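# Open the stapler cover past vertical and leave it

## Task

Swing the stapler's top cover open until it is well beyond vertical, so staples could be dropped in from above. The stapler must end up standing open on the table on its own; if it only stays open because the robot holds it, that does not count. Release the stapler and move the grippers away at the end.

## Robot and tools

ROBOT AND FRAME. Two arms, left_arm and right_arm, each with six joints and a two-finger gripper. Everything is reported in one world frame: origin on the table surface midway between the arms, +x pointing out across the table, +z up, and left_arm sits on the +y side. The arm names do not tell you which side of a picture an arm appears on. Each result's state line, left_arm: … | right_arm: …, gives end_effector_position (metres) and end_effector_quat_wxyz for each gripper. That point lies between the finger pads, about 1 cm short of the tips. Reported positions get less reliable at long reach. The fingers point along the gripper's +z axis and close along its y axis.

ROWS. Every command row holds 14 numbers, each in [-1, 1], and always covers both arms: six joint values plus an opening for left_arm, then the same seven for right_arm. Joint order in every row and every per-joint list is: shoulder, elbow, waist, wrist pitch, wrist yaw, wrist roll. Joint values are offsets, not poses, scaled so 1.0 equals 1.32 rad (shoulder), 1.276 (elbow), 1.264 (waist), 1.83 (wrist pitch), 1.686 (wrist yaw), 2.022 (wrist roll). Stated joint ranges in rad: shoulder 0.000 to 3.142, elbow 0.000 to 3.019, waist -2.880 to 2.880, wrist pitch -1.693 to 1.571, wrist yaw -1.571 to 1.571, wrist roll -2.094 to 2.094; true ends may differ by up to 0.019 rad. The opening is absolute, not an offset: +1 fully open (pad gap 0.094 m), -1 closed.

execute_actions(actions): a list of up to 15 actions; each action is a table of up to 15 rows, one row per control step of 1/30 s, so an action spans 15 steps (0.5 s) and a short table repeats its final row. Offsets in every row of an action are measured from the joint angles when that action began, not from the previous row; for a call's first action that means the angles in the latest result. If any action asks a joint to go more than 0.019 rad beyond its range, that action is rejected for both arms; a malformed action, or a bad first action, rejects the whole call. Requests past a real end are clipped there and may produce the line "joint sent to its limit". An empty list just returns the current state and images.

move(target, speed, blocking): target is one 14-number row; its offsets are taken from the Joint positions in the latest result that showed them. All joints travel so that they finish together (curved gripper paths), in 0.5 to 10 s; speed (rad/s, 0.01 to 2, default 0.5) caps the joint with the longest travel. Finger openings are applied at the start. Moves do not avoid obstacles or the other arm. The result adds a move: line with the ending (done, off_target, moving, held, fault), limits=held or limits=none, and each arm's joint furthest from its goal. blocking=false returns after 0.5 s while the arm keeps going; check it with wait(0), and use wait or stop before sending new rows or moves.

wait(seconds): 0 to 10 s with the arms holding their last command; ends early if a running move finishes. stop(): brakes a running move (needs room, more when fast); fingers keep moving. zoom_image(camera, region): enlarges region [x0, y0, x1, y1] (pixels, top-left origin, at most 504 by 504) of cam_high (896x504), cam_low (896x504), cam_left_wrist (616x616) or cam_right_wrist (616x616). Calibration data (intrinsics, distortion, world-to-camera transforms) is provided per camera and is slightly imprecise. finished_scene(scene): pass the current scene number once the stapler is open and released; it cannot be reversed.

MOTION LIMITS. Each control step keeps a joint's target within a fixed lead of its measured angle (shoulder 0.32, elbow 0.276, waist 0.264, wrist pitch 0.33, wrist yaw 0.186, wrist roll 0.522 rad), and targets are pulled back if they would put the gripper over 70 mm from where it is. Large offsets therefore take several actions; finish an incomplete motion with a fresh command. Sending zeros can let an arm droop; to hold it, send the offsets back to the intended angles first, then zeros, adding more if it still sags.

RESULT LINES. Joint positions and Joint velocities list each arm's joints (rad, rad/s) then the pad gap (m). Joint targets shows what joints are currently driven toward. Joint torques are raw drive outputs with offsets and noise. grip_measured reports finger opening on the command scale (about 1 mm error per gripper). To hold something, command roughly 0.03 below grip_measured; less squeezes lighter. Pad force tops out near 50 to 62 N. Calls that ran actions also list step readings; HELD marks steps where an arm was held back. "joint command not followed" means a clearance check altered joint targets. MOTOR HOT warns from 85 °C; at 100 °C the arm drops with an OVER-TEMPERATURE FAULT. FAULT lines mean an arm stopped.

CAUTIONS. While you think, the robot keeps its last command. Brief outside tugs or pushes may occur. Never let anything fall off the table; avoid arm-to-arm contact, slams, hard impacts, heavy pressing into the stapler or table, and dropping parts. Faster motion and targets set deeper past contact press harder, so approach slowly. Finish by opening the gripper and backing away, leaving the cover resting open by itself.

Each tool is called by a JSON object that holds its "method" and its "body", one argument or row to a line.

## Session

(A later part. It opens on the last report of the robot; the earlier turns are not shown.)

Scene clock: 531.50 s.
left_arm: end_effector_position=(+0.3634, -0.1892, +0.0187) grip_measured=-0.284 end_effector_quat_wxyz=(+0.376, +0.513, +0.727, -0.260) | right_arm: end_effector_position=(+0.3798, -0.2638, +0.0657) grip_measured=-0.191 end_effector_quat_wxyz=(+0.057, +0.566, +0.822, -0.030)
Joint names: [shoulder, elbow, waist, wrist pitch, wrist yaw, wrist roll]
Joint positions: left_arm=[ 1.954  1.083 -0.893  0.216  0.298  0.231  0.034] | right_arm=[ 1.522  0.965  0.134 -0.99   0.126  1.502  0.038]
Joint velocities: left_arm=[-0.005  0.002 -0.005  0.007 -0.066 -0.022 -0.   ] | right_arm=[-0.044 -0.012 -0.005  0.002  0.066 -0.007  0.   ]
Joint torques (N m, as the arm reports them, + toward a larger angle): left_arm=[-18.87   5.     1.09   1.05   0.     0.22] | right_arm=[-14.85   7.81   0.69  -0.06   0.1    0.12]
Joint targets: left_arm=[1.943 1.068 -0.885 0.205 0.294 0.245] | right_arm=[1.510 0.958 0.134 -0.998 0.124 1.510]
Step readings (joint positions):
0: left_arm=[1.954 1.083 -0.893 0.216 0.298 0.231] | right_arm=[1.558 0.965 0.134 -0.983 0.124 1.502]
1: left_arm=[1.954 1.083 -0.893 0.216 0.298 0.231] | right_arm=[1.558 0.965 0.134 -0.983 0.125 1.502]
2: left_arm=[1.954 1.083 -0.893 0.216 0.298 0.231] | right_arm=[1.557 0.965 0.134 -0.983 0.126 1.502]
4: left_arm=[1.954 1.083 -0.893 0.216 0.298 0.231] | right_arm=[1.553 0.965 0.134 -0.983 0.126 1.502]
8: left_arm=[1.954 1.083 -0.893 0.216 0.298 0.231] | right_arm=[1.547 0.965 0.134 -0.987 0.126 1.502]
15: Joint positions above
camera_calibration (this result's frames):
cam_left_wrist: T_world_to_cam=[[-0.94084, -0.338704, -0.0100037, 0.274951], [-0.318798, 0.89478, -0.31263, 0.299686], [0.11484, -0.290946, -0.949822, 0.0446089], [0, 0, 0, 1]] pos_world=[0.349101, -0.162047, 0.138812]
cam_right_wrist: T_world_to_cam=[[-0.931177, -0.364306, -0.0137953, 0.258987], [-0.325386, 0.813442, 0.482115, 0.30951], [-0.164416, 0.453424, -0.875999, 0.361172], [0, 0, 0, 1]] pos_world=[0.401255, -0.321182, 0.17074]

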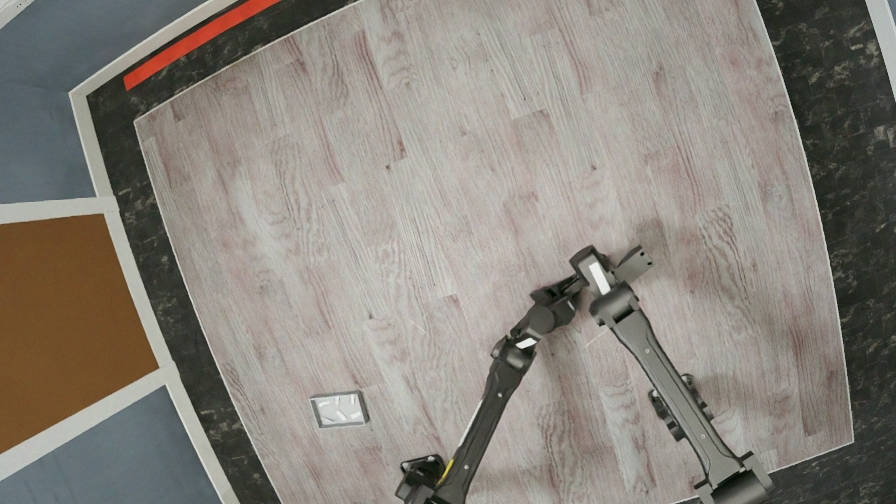

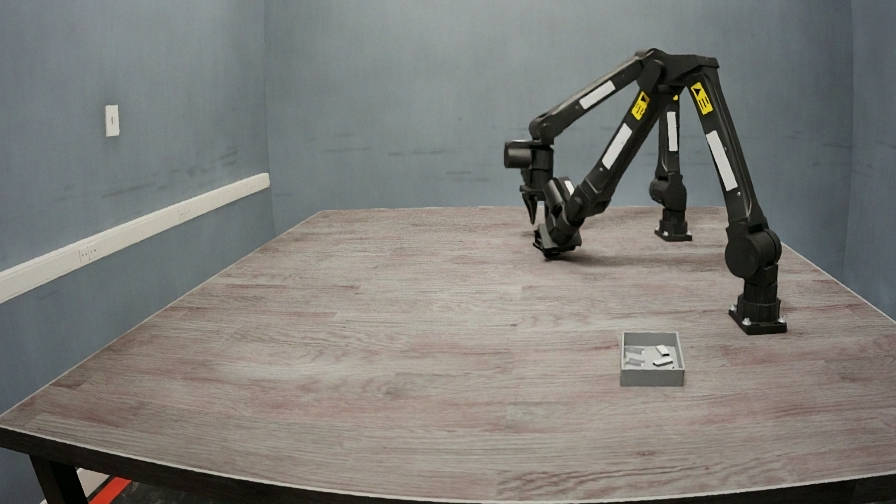

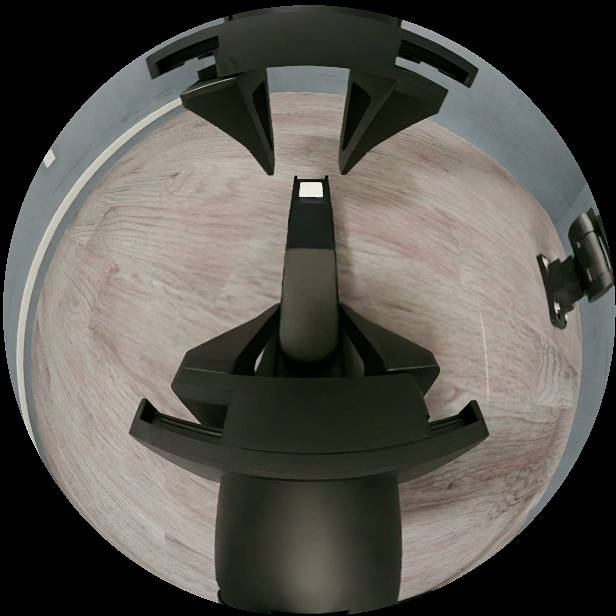

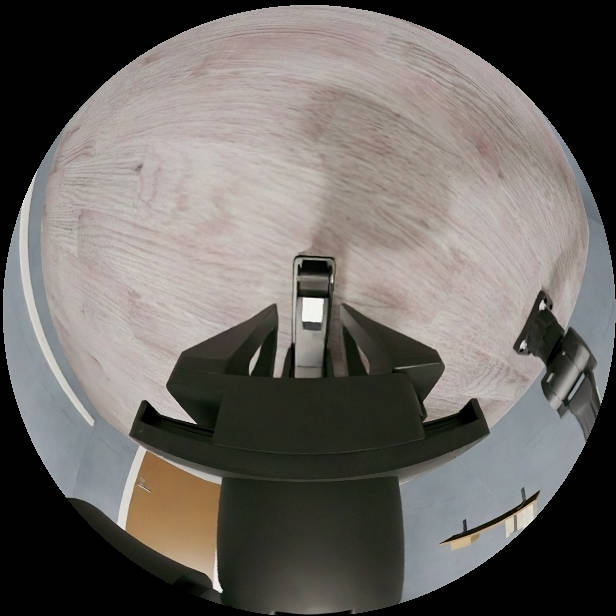

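{"method": "execute_actions", "body": {
  "actions": [
    [[-0.0083,-0.0118,0.0063,-0.006,-0.002,0.007,-0.32, -0.004,-0.006,-0.006,0.0,-0.001,0.004,-1],[-0.0083,-0.0118,0.0063,-0.006,-0.002,0.007,-0.32, 0.002,-0.006,-0.011,0.002,-0.002,0.004,-1],[-0.0083,-0.0118,0.0063,-0.006,-0.002,0.007,-0.32, 0.008,-0.006,-0.016,0.004,-0.003,0.004,-1],[-0.0083,-0.0118,0.0063,-0.006,-0.002,0.007,-0.32, 0.014,-0.006,-0.021,0.005,-0.004,0.004,-1],[-0.0083,-0.0118,0.0063,-0.006,-0.002,0.007,-0.32, 0.019,-0.006,-0.025,0.006,-0.0047,0.004,-1],[-0.0083,-0.0118,0.0063,-0.006,-0.002,0.007,-0.32, 0.023,-0.006,-0.028,0.0065,-0.0047,0.004,-1],[-0.0083,-0.0118,0.0063,-0.006,-0.002,0.007,-0.32, 0.027,-0.006,-0.030,0.007,-0.0047,0.004,-1],[-0.0083,-0.0118,0.0063,-0.006,-0.002,0.007,-0.32, 0.031,-0.006,-0.0316,0.0075,-0.0047,0.004,-1],[-0.0083,-0.0118,0.0063,-0.006,-0.002,0.007,-0.32, 0.035,-0.006,-0.0316,0.008,-0.0047,0.004,-1],[-0.0083,-0.0118,0.0063,-0.006,-0.002,0.007,-0.32, 0.038,-0.006,-0.0316,0.008,-0.0047,0.004,-1],[-0.0083,-0.0118,0.0063,-0.006,-0.002,0.007,-0.32, 0.041,-0.006,-0.0316,0.008,-0.0047,0.004,-1],[-0.0083,-0.0118,0.0063,-0.006,-0.002,0.007,-0.32, 0.043,-0.006,-0.0316,0.008,-0.0047,0.004,-1]]
  ]
}}

{"method": "wait", "body": {
  "seconds": 0.3
}}

Scene clock: 551.57 s.
left_arm: end_effector_position=(+0.3634, -0.1892, +0.0187) grip_measured=-0.284 end_effector_quat_wxyz=(+0.376, +0.513, +0.727, -0.260) | right_arm: end_effector_position=(+0.3822, -0.2772, +0.0549) grip_measured=-0.996 end_effector_quat_wxyz=(+0.047, +0.581, +0.812, -0.038)
Joint names: [shoulder, elbow, waist, wrist pitch, wrist yaw, wrist roll]
Joint positions: left_arm=[ 1.954  1.083 -0.893  0.216  0.298  0.231  0.034] | right_arm=[ 1.55   0.965  0.098 -0.984  0.121  1.502  0.   ]
Joint velocities: left_arm=[-0.015  0.007 -0.015 -0.007 -0.051  0.007  0.   ] | right_arm=[ 0.103 -0.012 -0.024  0.007 -0.051 -0.066 -0.001]
Joint torques (N m, as the arm reports them, + toward a larger angle): left_arm=[-18.95   5.03   0.99   1.08  -0.02   0.23] | right_arm=[-12.22   7.62   0.     0.57   0.03   0.12]
Joint targets: left_arm=[1.943 1.068 -0.885 0.205 0.294 0.245] | right_arm=[1.578 0.957 0.094 -0.975 0.118 1.510]
Step readings (joint positions):
0: left_arm=[1.954 1.083 -0.893 0.216 0.298 0.231] | right_arm=[1.521 0.965 0.134 -0.990 0.126 1.502]
1: left_arm=[1.954 1.083 -0.893 0.216 0.298 0.231] | right_arm=[1.521 0.965 0.134 -0.990 0.126 1.502]
2: left_arm=[1.954 1.083 -0.893 0.216 0.298 0.231] | right_arm=[1.521 0.965 0.134 -0.990 0.126 1.502]
4: left_arm=[1.954 1.083 -0.893 0.216 0.298 0.231] | right_arm=[1.521 0.965 0.131 -0.990 0.123 1.502]
8: left_arm=[1.954 1.083 -0.893 0.216 0.298 0.231] | right_arm=[1.523 0.965 0.112 -0.987 0.121 1.502]
15: Joint positions above
camera_calibration (this result's frames):
cam_left_wrist: T_world_to_cam=[[-0.94084, -0.338704, -0.0100037, 0.274951], [-0.318798, 0.89478, -0.31263, 0.299686], [0.11484, -0.290946, -0.949822, 0.0446089], [0, 0, 0, 1]] pos_world=[0.349101, -0.162047, 0.138812]
cam_right_wrist: T_world_to_cam=[[-0.943682, -0.330751, 0.00826513, 0.26908], [-0.284899, 0.825053, 0.487976, 0.313804], [-0.168218, 0.45814, -0.872818, 0.360772], [0, 0, 0, 1]] pos_world=[0.404017, -0.33519, 0.159536]

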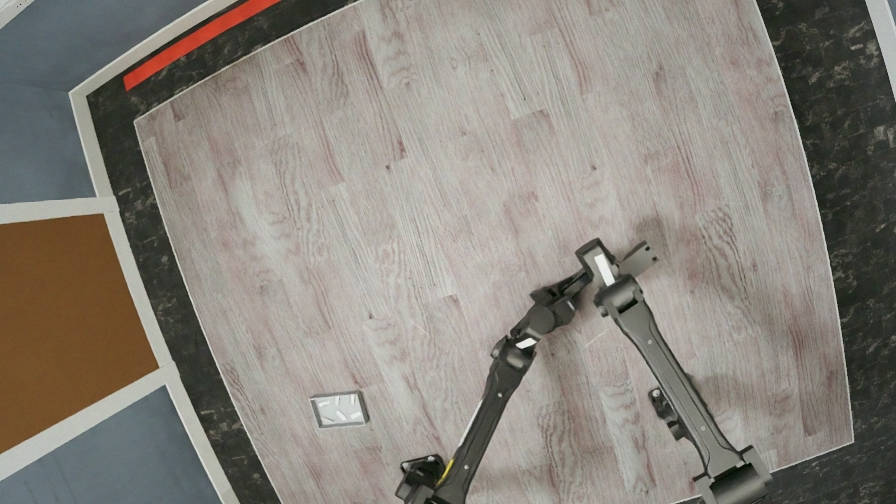

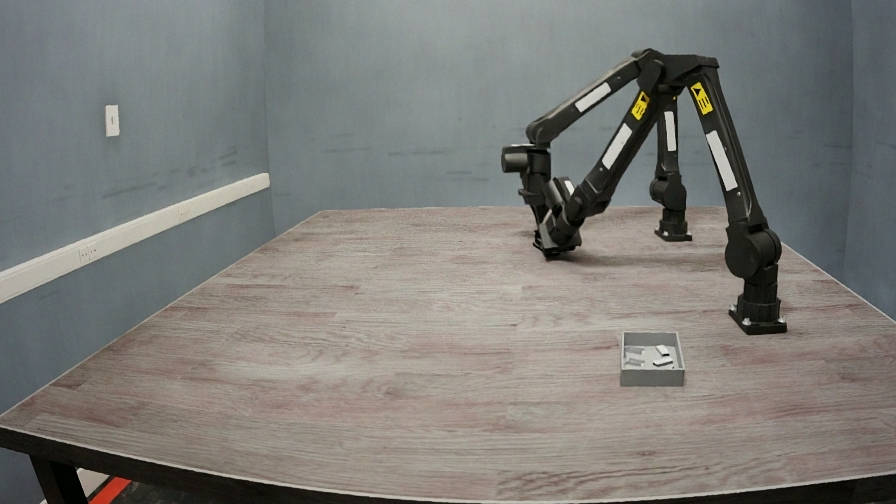

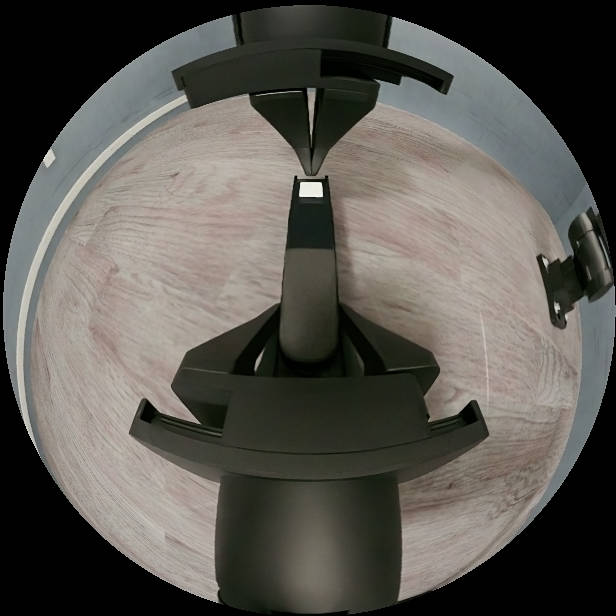

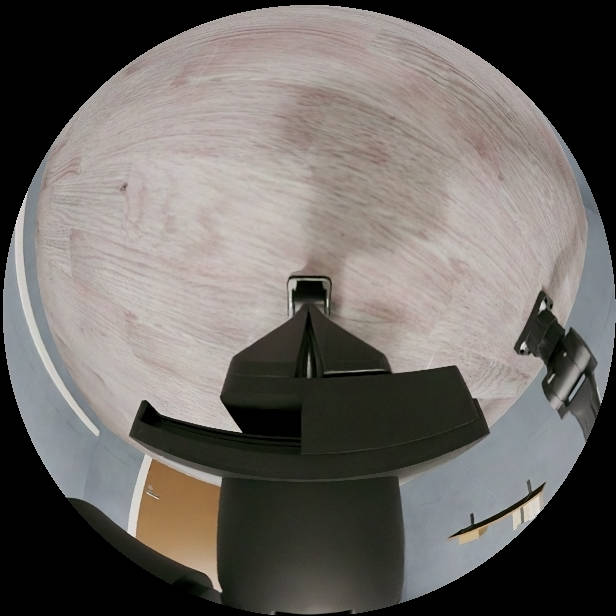

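Scene clock: 551.87 s.
left_arm: end_effector_position=(+0.3634, -0.1892, +0.0187) grip_measured=-0.284 end_effector_quat_wxyz=(+0.376, +0.513, +0.727, -0.260) | right_arm: end_effector_position=(+0.3819, -0.2773, +0.0530) grip_measured=-0.996 end_effector_quat_wxyz=(+0.046, +0.580, +0.812, -0.040)
Joint names: [shoulder, elbow, waist, wrist pitch, wrist yaw, wrist roll]
Joint positions: left_arm=[ 1.954  1.083 -0.893  0.216  0.298  0.231  0.034] | right_arm=[ 1.555  0.965  0.098 -0.984  0.121  1.502  0.   ]
Joint velocities: left_arm=[-0.005 -0.012 -0.005  0.002  0.022 -0.037 -0.   ] | right_arm=[-0.005 -0.002  0.015 -0.012  0.007 -0.081  0.   ]
Joint torques (N m, as the arm reports them, + toward a larger angle): left_arm=[-18.86   5.06   1.11   1.07  -0.01   0.21] | right_arm=[-12.89   7.47   0.38   0.57   0.03   0.12]
Joint targets: left_arm=[1.943 1.068 -0.885 0.205 0.294 0.245] | right_arm=[1.578 0.957 0.094 -0.975 0.118 1.510]
wait: 0.30 s; at rest by 0.23 s
camera_calibration (this result's frames):
cam_left_wrist: T_world_to_cam=[[-0.94084, -0.338704, -0.0100037, 0.274951], [-0.318798, 0.89478, -0.31263, 0.299686], [0.11484, -0.290946, -0.949822, 0.0446089], [0, 0, 0, 1]] pos_world=[0.349101, -0.162047, 0.138812]
cam_right_wrist: T_world_to_cam=[[-0.943635, -0.330738, 0.0128291, 0.268554], [-0.282739, 0.825628, 0.488259, 0.314022], [-0.172078, 0.457111, -0.872604, 0.360298], [0, 0, 0, 1]] pos_world=[0.404203, -0.335141, 0.157629]

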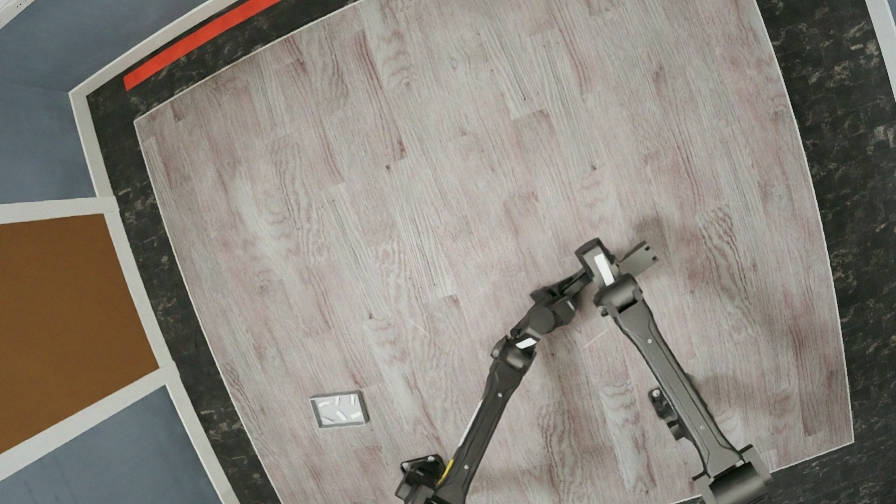

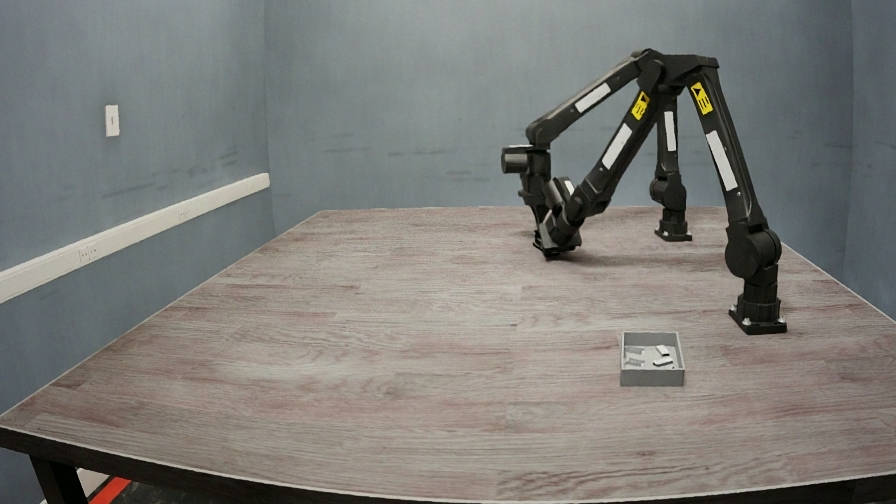

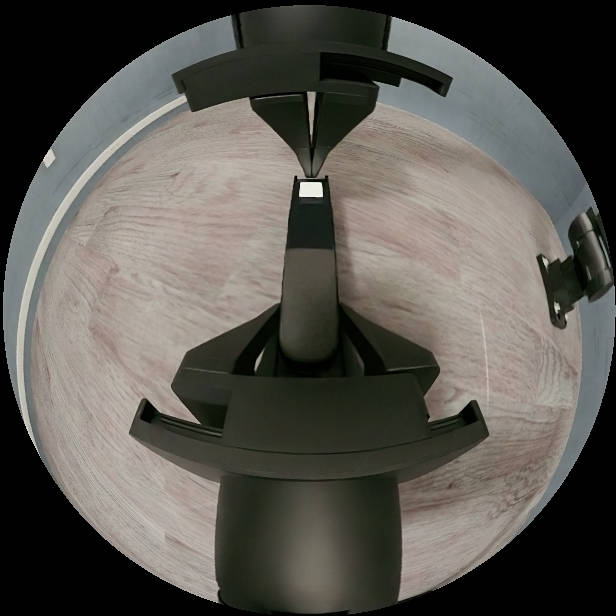

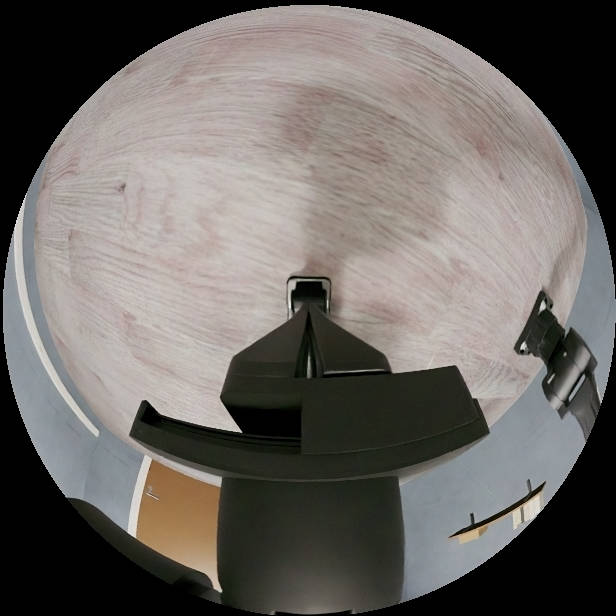

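{"method": "execute_actions", "body": {
  "actions": [
    [[-0.0083,-0.0118,0.0063,-0.006,-0.002,0.007,-0.32, 0.019,-0.006,-0.003,0.005,-0.002,0.004,-1],[-0.0083,-0.0118,0.0063,-0.006,-0.002,0.007,-0.32, 0.0205,-0.006,-0.003,0.005,-0.002,0.004,-1],[-0.0083,-0.0118,0.0063,-0.006,-0.002,0.007,-0.32, 0.0215,-0.006,-0.003,0.005,-0.002,0.004,-1],[-0.0083,-0.0118,0.0063,-0.006,-0.002,0.007,-0.32, 0.0225,-0.006,-0.003,0.005,-0.002,0.004,-1],[-0.0083,-0.0118,0.0063,-0.006,-0.002,0.007,-0.32, 0.0232,-0.006,-0.003,0.005,-0.002,0.004,-1],[-0.0083,-0.0118,0.0063,-0.006,-0.002,0.007,-0.32, 0.024,-0.006,-0.003,0.005,-0.002,0.004,-1],[-0.0083,-0.0118,0.0063,-0.006,-0.002,0.007,-0.32, 0.0247,-0.006,-0.003,0.005,-0.002,0.004,-1],[-0.0083,-0.0118,0.0063,-0.006,-0.002,0.007,-0.32, 0.0254,-0.006,-0.003,0.005,-0.002,0.004,-1]]
  ]
}}

{"method": "wait", "body": {
  "seconds": 0.3
}}

Scene clock: 556.00 s.
left_arm: end_effector_position=(+0.3634, -0.1892, +0.0187) grip_measured=-0.284 end_effector_quat_wxyz=(+0.376, +0.513, +0.727, -0.260) | right_arm: end_effector_position=(+0.3817, -0.2774, +0.0518) grip_measured=-0.996 end_effector_quat_wxyz=(+0.045, +0.580, +0.812, -0.041)
Joint names: [shoulder, elbow, waist, wrist pitch, wrist yaw, wrist roll]
Joint positions: left_arm=[ 1.954  1.083 -0.893  0.216  0.298  0.231  0.034] | right_arm=[ 1.558  0.965  0.098 -0.984  0.121  1.502  0.   ]
Joint velocities: left_arm=[-0.005 -0.002 -0.015 -0.007 -0.051  0.007  0.001] | right_arm=[-0.005  0.007 -0.005 -0.012 -0.007  0.022 -0.001]
Joint torques (N m, as the arm reports them, + toward a larger angle): left_arm=[-18.76   5.01   1.36   1.04   0.     0.2 ] | right_arm=[-11.51   7.54   0.34   0.56   0.02   0.12]
Joint targets: left_arm=[1.943 1.068 -0.885 0.205 0.294 0.245] | right_arm=[1.588 0.957 0.095 -0.974 0.117 1.510]
Step readings (joint positions):
0: left_arm=[1.954 1.083 -0.893 0.216 0.298 0.231] | right_arm=[1.555 0.965 0.098 -0.984 0.121 1.502]
1: left_arm=[1.954 1.083 -0.893 0.216 0.298 0.231] | right_arm=[1.555 0.965 0.098 -0.984 0.121 1.502]
2: left_arm=[1.954 1.083 -0.893 0.216 0.298 0.231] | right_arm=[1.555 0.965 0.098 -0.984 0.121 1.502]
4: left_arm=[1.954 1.083 -0.893 0.216 0.298 0.231] | right_arm=[1.555 0.965 0.098 -0.984 0.121 1.502]
8: left_arm=[1.954 1.083 -0.893 0.216 0.298 0.231] | right_arm=[1.555 0.965 0.098 -0.984 0.121 1.502]
15: Joint positions above
camera_calibration (this result's frames):
cam_left_wrist: T_world_to_cam=[[-0.94084, -0.338704, -0.0100037, 0.274951], [-0.318798, 0.89478, -0.31263, 0.299686], [0.11484, -0.290946, -0.949822, 0.0446089], [0, 0, 0, 1]] pos_world=[0.349101, -0.162047, 0.138812]
cam_right_wrist: T_world_to_cam=[[-0.943587, -0.330725, 0.0162519, 0.268111], [-0.281119, 0.82606, 0.488464, 0.31413], [-0.174973, 0.45634, -0.872432, 0.360034], [0, 0, 0, 1]] pos_world=[0.40429, -0.335117, 0.156307]

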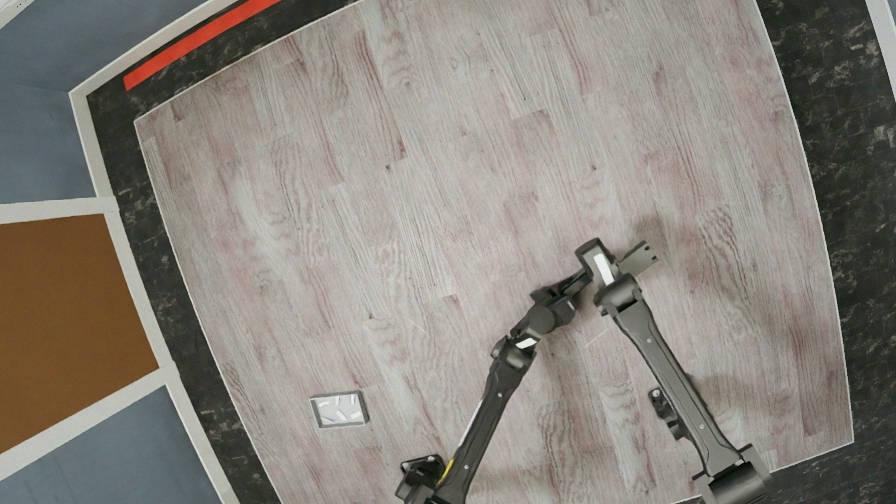

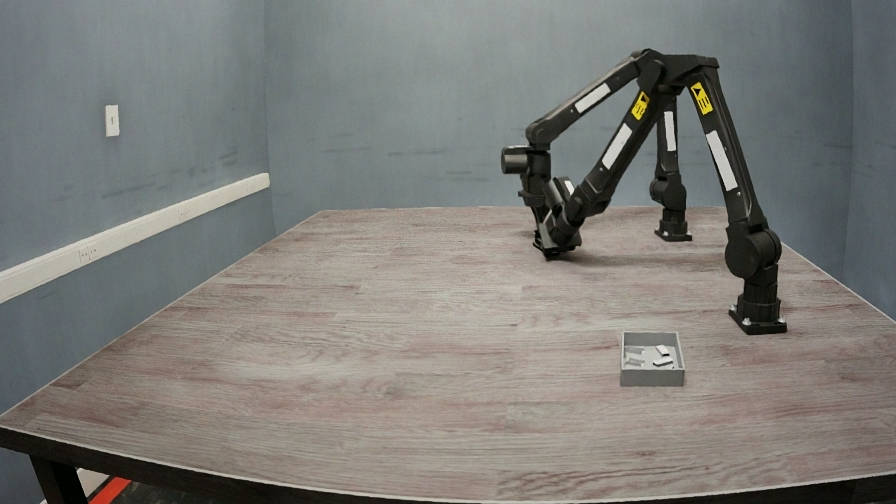

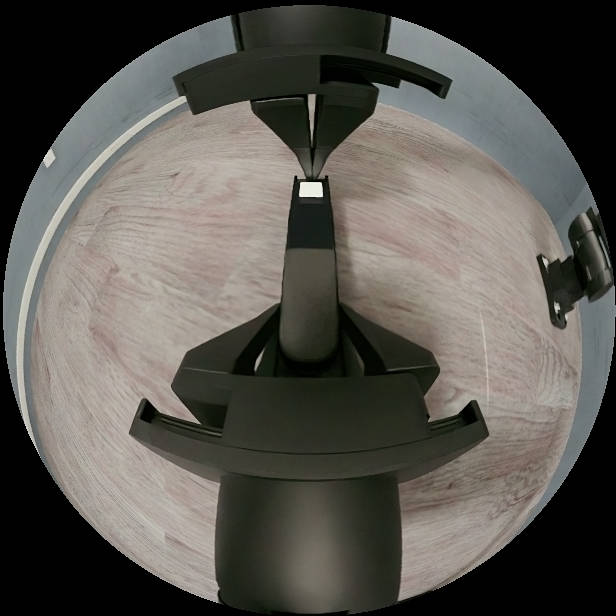

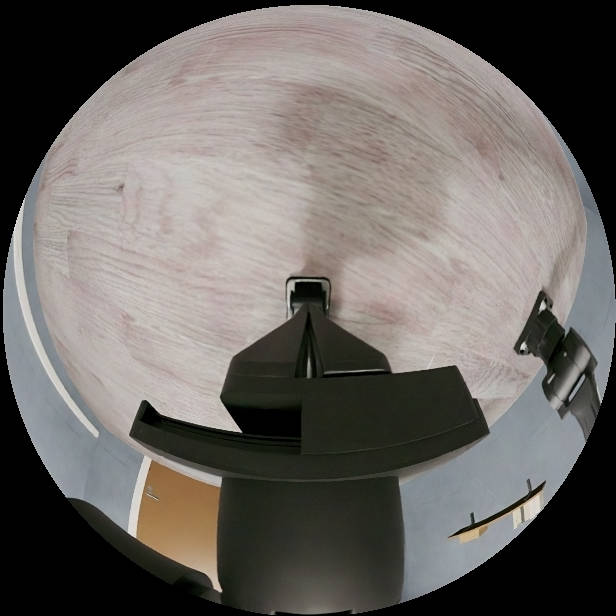

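Scene clock: 556.30 s.
left_arm: end_effector_position=(+0.3634, -0.1892, +0.0187) grip_measured=-0.284 end_effector_quat_wxyz=(+0.376, +0.513, +0.727, -0.260) | right_arm: end_effector_position=(+0.3817, -0.2774, +0.0518) grip_measured=-0.996 end_effector_quat_wxyz=(+0.045, +0.580, +0.812, -0.041)
Joint names: [shoulder, elbow, waist, wrist pitch, wrist yaw, wrist roll]
Joint positions: left_arm=[ 1.954  1.083 -0.893  0.216  0.298  0.231  0.034] | right_arm=[ 1.558  0.965  0.098 -0.984  0.121  1.502  0.   ]
Joint velocities: left_arm=[-0.005 -0.007 -0.005 -0.012 -0.007  0.022  0.   ] | right_arm=[-0.005  0.007  0.005 -0.002 -0.051  0.037  0.   ]
Joint torques (N m, as the arm reports them, + toward a larger angle): left_arm=[-18.81   5.06   1.18   1.03  -0.01   0.2 ] | right_arm=[-11.84   7.55   0.32   0.56   0.02   0.12]
Joint targets: left_arm=[1.943 1.068 -0.885 0.205 0.294 0.245] | right_arm=[1.588 0.957 0.095 -0.974 0.117 1.510]
wait: 0.30 s; at rest by 0.17 s
camera_calibration (this result's frames):
cam_left_wrist: T_world_to_cam=[[-0.94084, -0.338704, -0.0100037, 0.274951], [-0.318798, 0.89478, -0.31263, 0.299686], [0.11484, -0.290946, -0.949822, 0.0446089], [0, 0, 0, 1]] pos_world=[0.349101, -0.162047, 0.138812]
cam_right_wrist: T_world_to_cam=[[-0.943587, -0.330725, 0.0162519, 0.268111], [-0.281119, 0.82606, 0.488464, 0.31413], [-0.174973, 0.45634, -0.872432, 0.360034], [0, 0, 0, 1]] pos_world=[0.40429, -0.335117, 0.156307]

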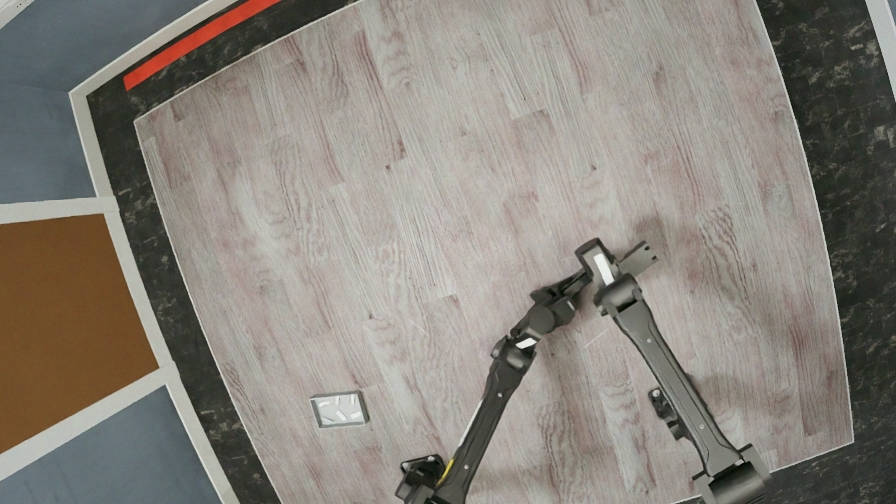

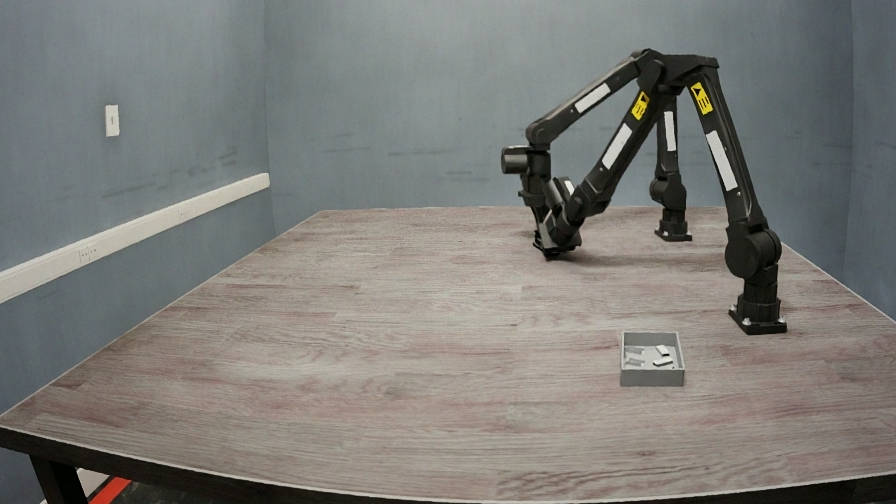

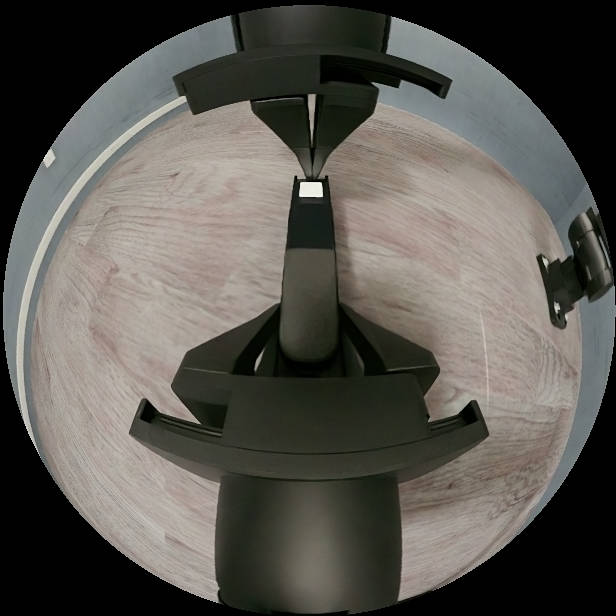

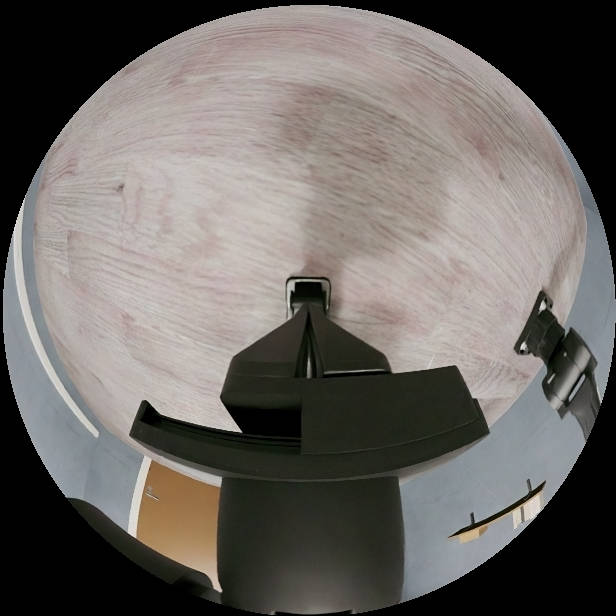

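{"method": "execute_actions", "body": {
  "actions": [
    [[-0.0083,-0.0118,0.0063,-0.006,-0.002,0.007,-0.32, 0.0235,-0.006,0.002,0.0055,-0.002,0.004,-1],[-0.0083,-0.0118,0.0063,-0.006,-0.002,0.007,-0.32, 0.024,-0.006,0.005,0.0055,-0.002,0.004,-1],[-0.0083,-0.0118,0.0063,-0.006,-0.002,0.007,-0.32, 0.0243,-0.006,0.007,0.0055,-0.002,0.004,-1],[-0.0083,-0.0118,0.0063,-0.006,-0.002,0.007,-0.32, 0.0243,-0.006,0.009,0.0055,-0.002,0.004,-1],[-0.0083,-0.0118,0.0063,-0.006,-0.002,0.007,-0.32, 0.0243,-0.006,0.011,0.0055,-0.003,0.004,-1],[-0.0083,-0.0118,0.0063,-0.006,-0.002,0.007,-0.32, 0.0243,-0.006,0.013,0.0055,-0.004,0.004,-1],[-0.0083,-0.0118,0.0063,-0.006,-0.002,0.007,-0.32, 0.0243,-0.006,0.0155,0.0055,-0.006,0.004,-1],[-0.0083,-0.0118,0.0063,-0.006,-0.002,0.007,-0.32, 0.0243,-0.006,0.018,0.0055,-0.008,0.004,-1],[-0.0083,-0.0118,0.0063,-0.006,-0.002,0.007,-0.32, 0.0243,-0.006,0.0205,0.0055,-0.010,0.004,-1],[-0.0083,-0.0118,0.0063,-0.006,-0.002,0.007,-0.32, 0.0243,-0.006,0.023,0.0055,-0.012,0.004,-1],[-0.0083,-0.0118,0.0063,-0.006,-0.002,0.007,-0.32, 0.0243,-0.006,0.0255,0.0055,-0.014,0.004,-1],[-0.0083,-0.0118,0.0063,-0.006,-0.002,0.007,-0.32, 0.0243,-0.006,0.028,0.0055,-0.016,0.004,-1],[-0.0083,-0.0118,0.0063,-0.006,-0.002,0.007,-0.32, 0.0243,-0.006,0.030,0.0055,-0.017,0.004,-1]]
  ]
}}

{"method": "zoom_image", "body": {
  "camera": "cam_left_wrist",
  "region": [250, 130, 370, 250]
}}

Scene clock: 564.83 s.
left_arm: end_effector_position=(+0.3634, -0.1892, +0.0187) grip_measured=-0.284 end_effector_quat_wxyz=(+0.376, +0.513, +0.727, -0.260) | right_arm: end_effector_position=(+0.3812, -0.2745, +0.0511) grip_measured=-0.996 end_effector_quat_wxyz=(+0.043, +0.578, +0.814, -0.039)
Joint names: [shoulder, elbow, waist, wrist pitch, wrist yaw, wrist roll]
Joint positions: left_arm=[ 1.954  1.083 -0.893  0.216  0.298  0.231  0.034] | right_arm=[ 1.56   0.965  0.104 -0.982  0.116  1.502  0.   ]
Joint velocities: left_arm=[-0.005 -0.012 -0.005  0.007  0.081 -0.022 -0.   ] | right_arm=[-0.005 -0.002 -0.005  0.002 -0.022  0.022 -0.   ]
Joint torques (N m, as the arm reports them, + toward a larger angle): left_arm=[-19.     5.06   1.41   1.1   -0.02   0.2 ] | right_arm=[-11.82   7.55   3.28   0.55  -0.87   0.12]
Joint targets: left_arm=[1.943 1.068 -0.885 0.205 0.294 0.245] | right_arm=[1.591 0.957 0.136 -0.974 0.092 1.510]
Step readings (joint positions):
0: left_arm=[1.954 1.083 -0.893 0.216 0.298 0.231] | right_arm=[1.558 0.965 0.098 -0.984 0.121 1.502]
1: left_arm=[1.954 1.083 -0.893 0.216 0.298 0.231] | right_arm=[1.558 0.965 0.098 -0.984 0.121 1.502]
2: left_arm=[1.954 1.083 -0.893 0.216 0.298 0.231] | right_arm=[1.559 0.965 0.098 -0.983 0.121 1.502]
4: left_arm=[1.954 1.083 -0.893 0.216 0.298 0.231] | right_arm=[1.559 0.965 0.098 -0.983 0.121 1.502]
8: left_arm=[1.954 1.083 -0.893 0.216 0.298 0.231] | right_arm=[1.560 0.965 0.103 -0.982 0.117 1.502]
15: Joint positions above
camera_calibration (this result's frames):
cam_left_wrist: T_world_to_cam=[[-0.94084, -0.338704, -0.0100037, 0.274951], [-0.318798, 0.89478, -0.31263, 0.299686], [0.11484, -0.290946, -0.949822, 0.0446089], [0, 0, 0, 1]] pos_world=[0.349101, -0.162047, 0.138812]
cam_right_wrist: T_world_to_cam=[[-0.94192, -0.335445, 0.0162374, 0.266677], [-0.284442, 0.822541, 0.492462, 0.312029], [-0.17855, 0.459241, -0.870182, 0.360087], [0, 0, 0, 1]] pos_world=[0.404236, -0.332568, 0.155349]

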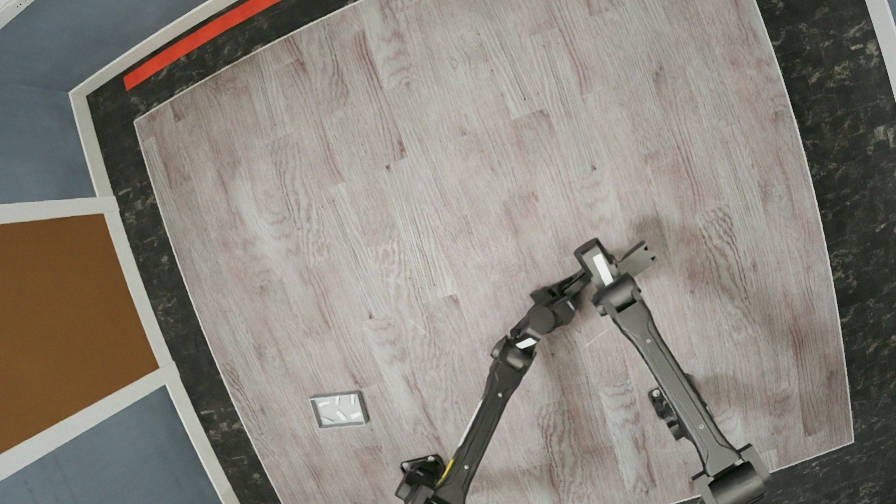

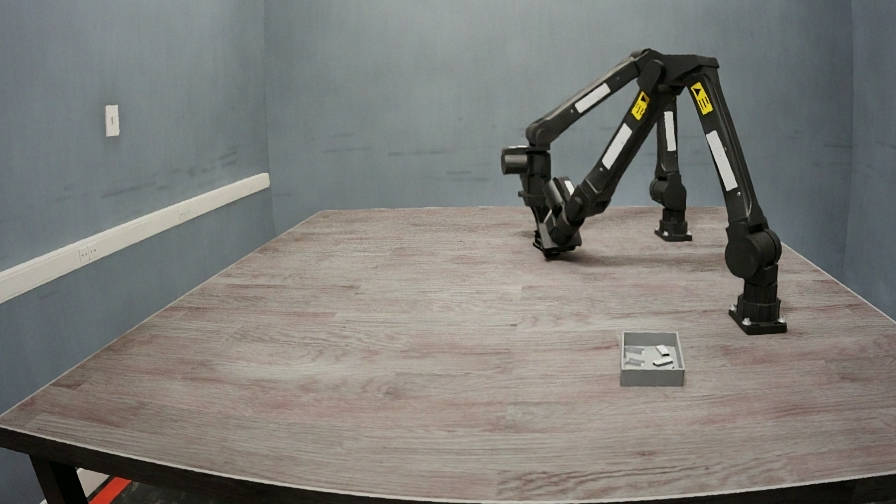

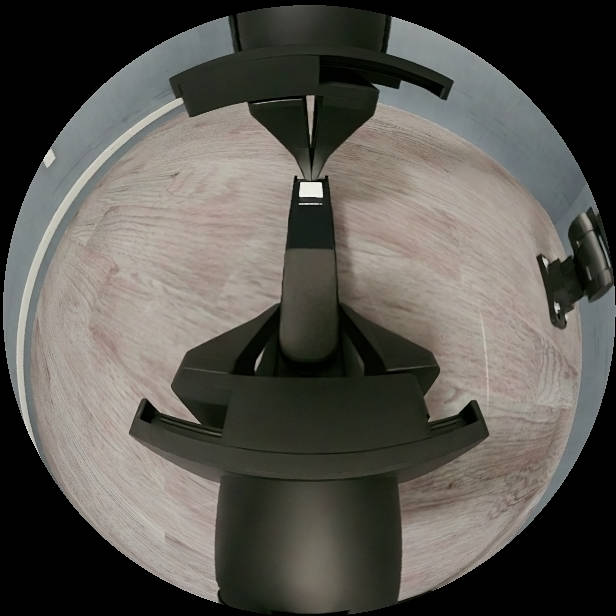

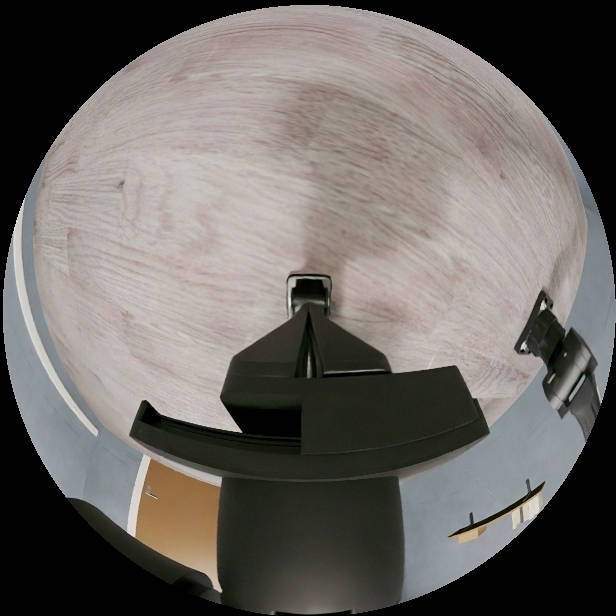

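Region (250, 130, 370, 250) of cam_left_wrist's 616x616 image, scaled by 4.200, with more detail than that image has.

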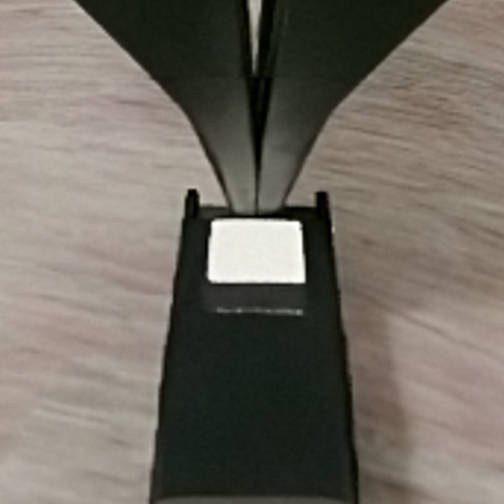

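{"method": "execute_actions", "body": {
  "actions": [
    [[-0.0083,-0.0118,0.0063,-0.006,-0.002,0.007,-0.32, 0.015,-0.006,0.012,0.003,-0.006,0.004,-1],[-0.0083,-0.0118,0.0063,-0.006,-0.002,0.007,-0.32, 0.005,-0.006,0.0,0.0,0.0,0.004,-1],[-0.0083,-0.0118,0.0063,-0.006,-0.002,0.007,-0.32, -0.008,-0.006,-0.004,-0.002,0.0,0.004,-1],[-0.0083,-0.0118,0.0063,-0.006,-0.002,0.007,-0.32, -0.014,-0.006,-0.004,-0.004,0.0,0.004,-1],[-0.0083,-0.0118,0.0063,-0.006,-0.002,0.007,-0.32, -0.02,-0.006,-0.004,-0.005,0.0,0.004,-1],[-0.0083,-0.0118,0.0063,-0.006,-0.002,0.007,-0.32, -0.026,-0.006,-0.004,-0.006,0.0,0.004,-1],[-0.0083,-0.0118,0.0063,-0.006,-0.002,0.007,-0.32, -0.032,-0.006,-0.004,-0.007,0.0,0.004,-0.6],[-0.0083,-0.0118,0.0063,-0.006,-0.002,0.007,-0.32, -0.036,-0.006,-0.004,-0.008,0.0,0.004,-0.19]]
  ]
}}

Scene clock: 570.40 s.
left_arm: end_effector_position=(+0.3634, -0.1892, +0.0187) grip_measured=-0.284 end_effector_quat_wxyz=(+0.376, +0.513, +0.727, -0.260) | right_arm: end_effector_position=(+0.3824, -0.2747, +0.0653) grip_measured=-0.191 end_effector_quat_wxyz=(+0.054, +0.579, +0.813, -0.028)
Joint names: [shoulder, elbow, waist, wrist pitch, wrist yaw, wrist roll]
Joint positions: left_arm=[ 1.954  1.083 -0.893  0.216  0.298  0.231  0.034] | right_arm=[ 1.523  0.965  0.104 -0.989  0.119  1.502  0.038]
Joint velocities: left_arm=[-0.015 -0.007 -0.015 -0.002 -0.007 -0.051  0.002] | right_arm=[-0.034 -0.012 -0.005  0.007 -0.051 -0.051  0.   ]
Joint torques (N m, as the arm reports them, + toward a larger angle): left_arm=[-19.1    5.04   1.19   1.1    0.01   0.22] | right_arm=[-14.93   7.77   0.19  -0.03   0.02   0.12]
Joint targets: left_arm=[1.943 1.068 -0.885 0.205 0.294 0.245] | right_arm=[1.513 0.957 0.099 -0.997 0.116 1.510]
Step readings (joint positions):
0: left_arm=[1.954 1.083 -0.893 0.216 0.298 0.231] | right_arm=[1.560 0.965 0.104 -0.982 0.116 1.502]
1: left_arm=[1.954 1.083 -0.893 0.216 0.298 0.231] | right_arm=[1.560 0.965 0.104 -0.982 0.117 1.502]
2: left_arm=[1.954 1.083 -0.893 0.216 0.298 0.231] | right_arm=[1.560 0.965 0.104 -0.982 0.119 1.502]
4: left_arm=[1.954 1.083 -0.893 0.216 0.298 0.231] | right_arm=[1.560 0.965 0.104 -0.982 0.120 1.502]
8: left_arm=[1.954 1.083 -0.893 0.216 0.298 0.231] | right_arm=[1.551 0.965 0.104 -0.986 0.119 1.502]
15: Joint positions above
camera_calibration (this result's frames):
cam_left_wrist: T_world_to_cam=[[-0.94084, -0.338704, -0.0100037, 0.274951], [-0.318798, 0.89478, -0.31263, 0.299686], [0.11484, -0.290946, -0.949822, 0.0446089], [0, 0, 0, 1]] pos_world=[0.349101, -0.162047, 0.138812]
cam_right_wrist: T_world_to_cam=[[-0.941958, -0.335425, -0.014338, 0.269537], [-0.299427, 0.820015, 0.48777, 0.310889], [-0.151853, 0.463751, -0.872855, 0.363975], [0, 0, 0, 1]] pos_world=[0.402252, -0.333318, 0.16992]

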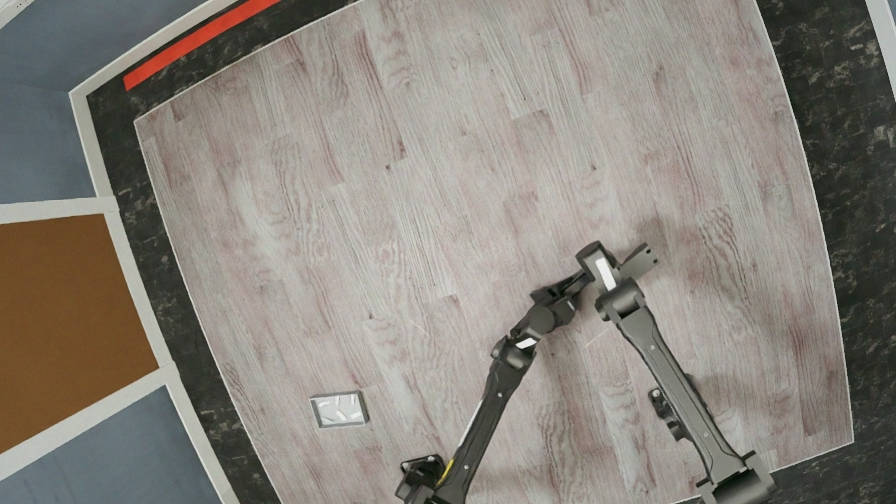

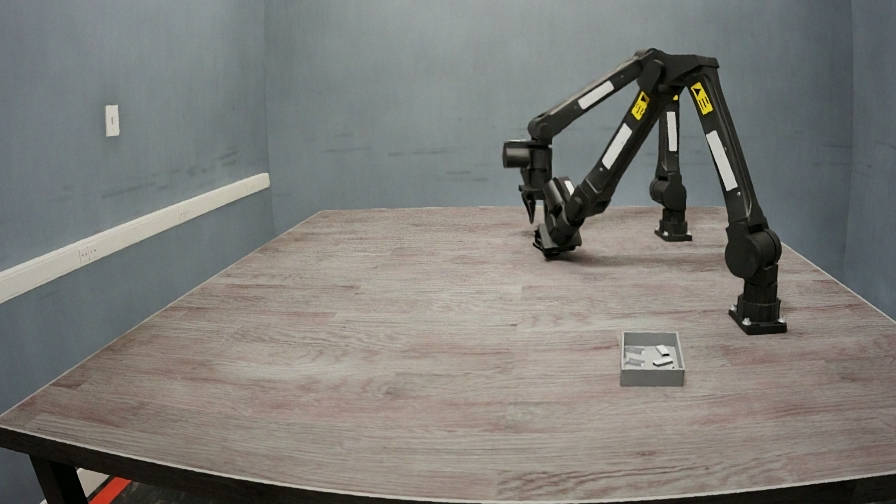

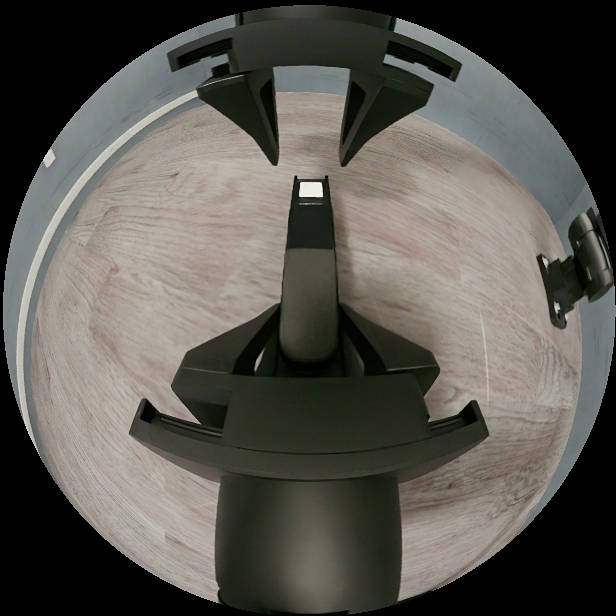

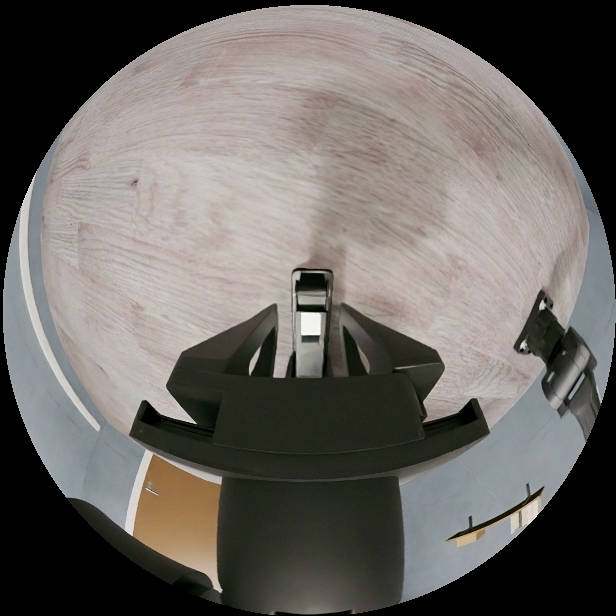

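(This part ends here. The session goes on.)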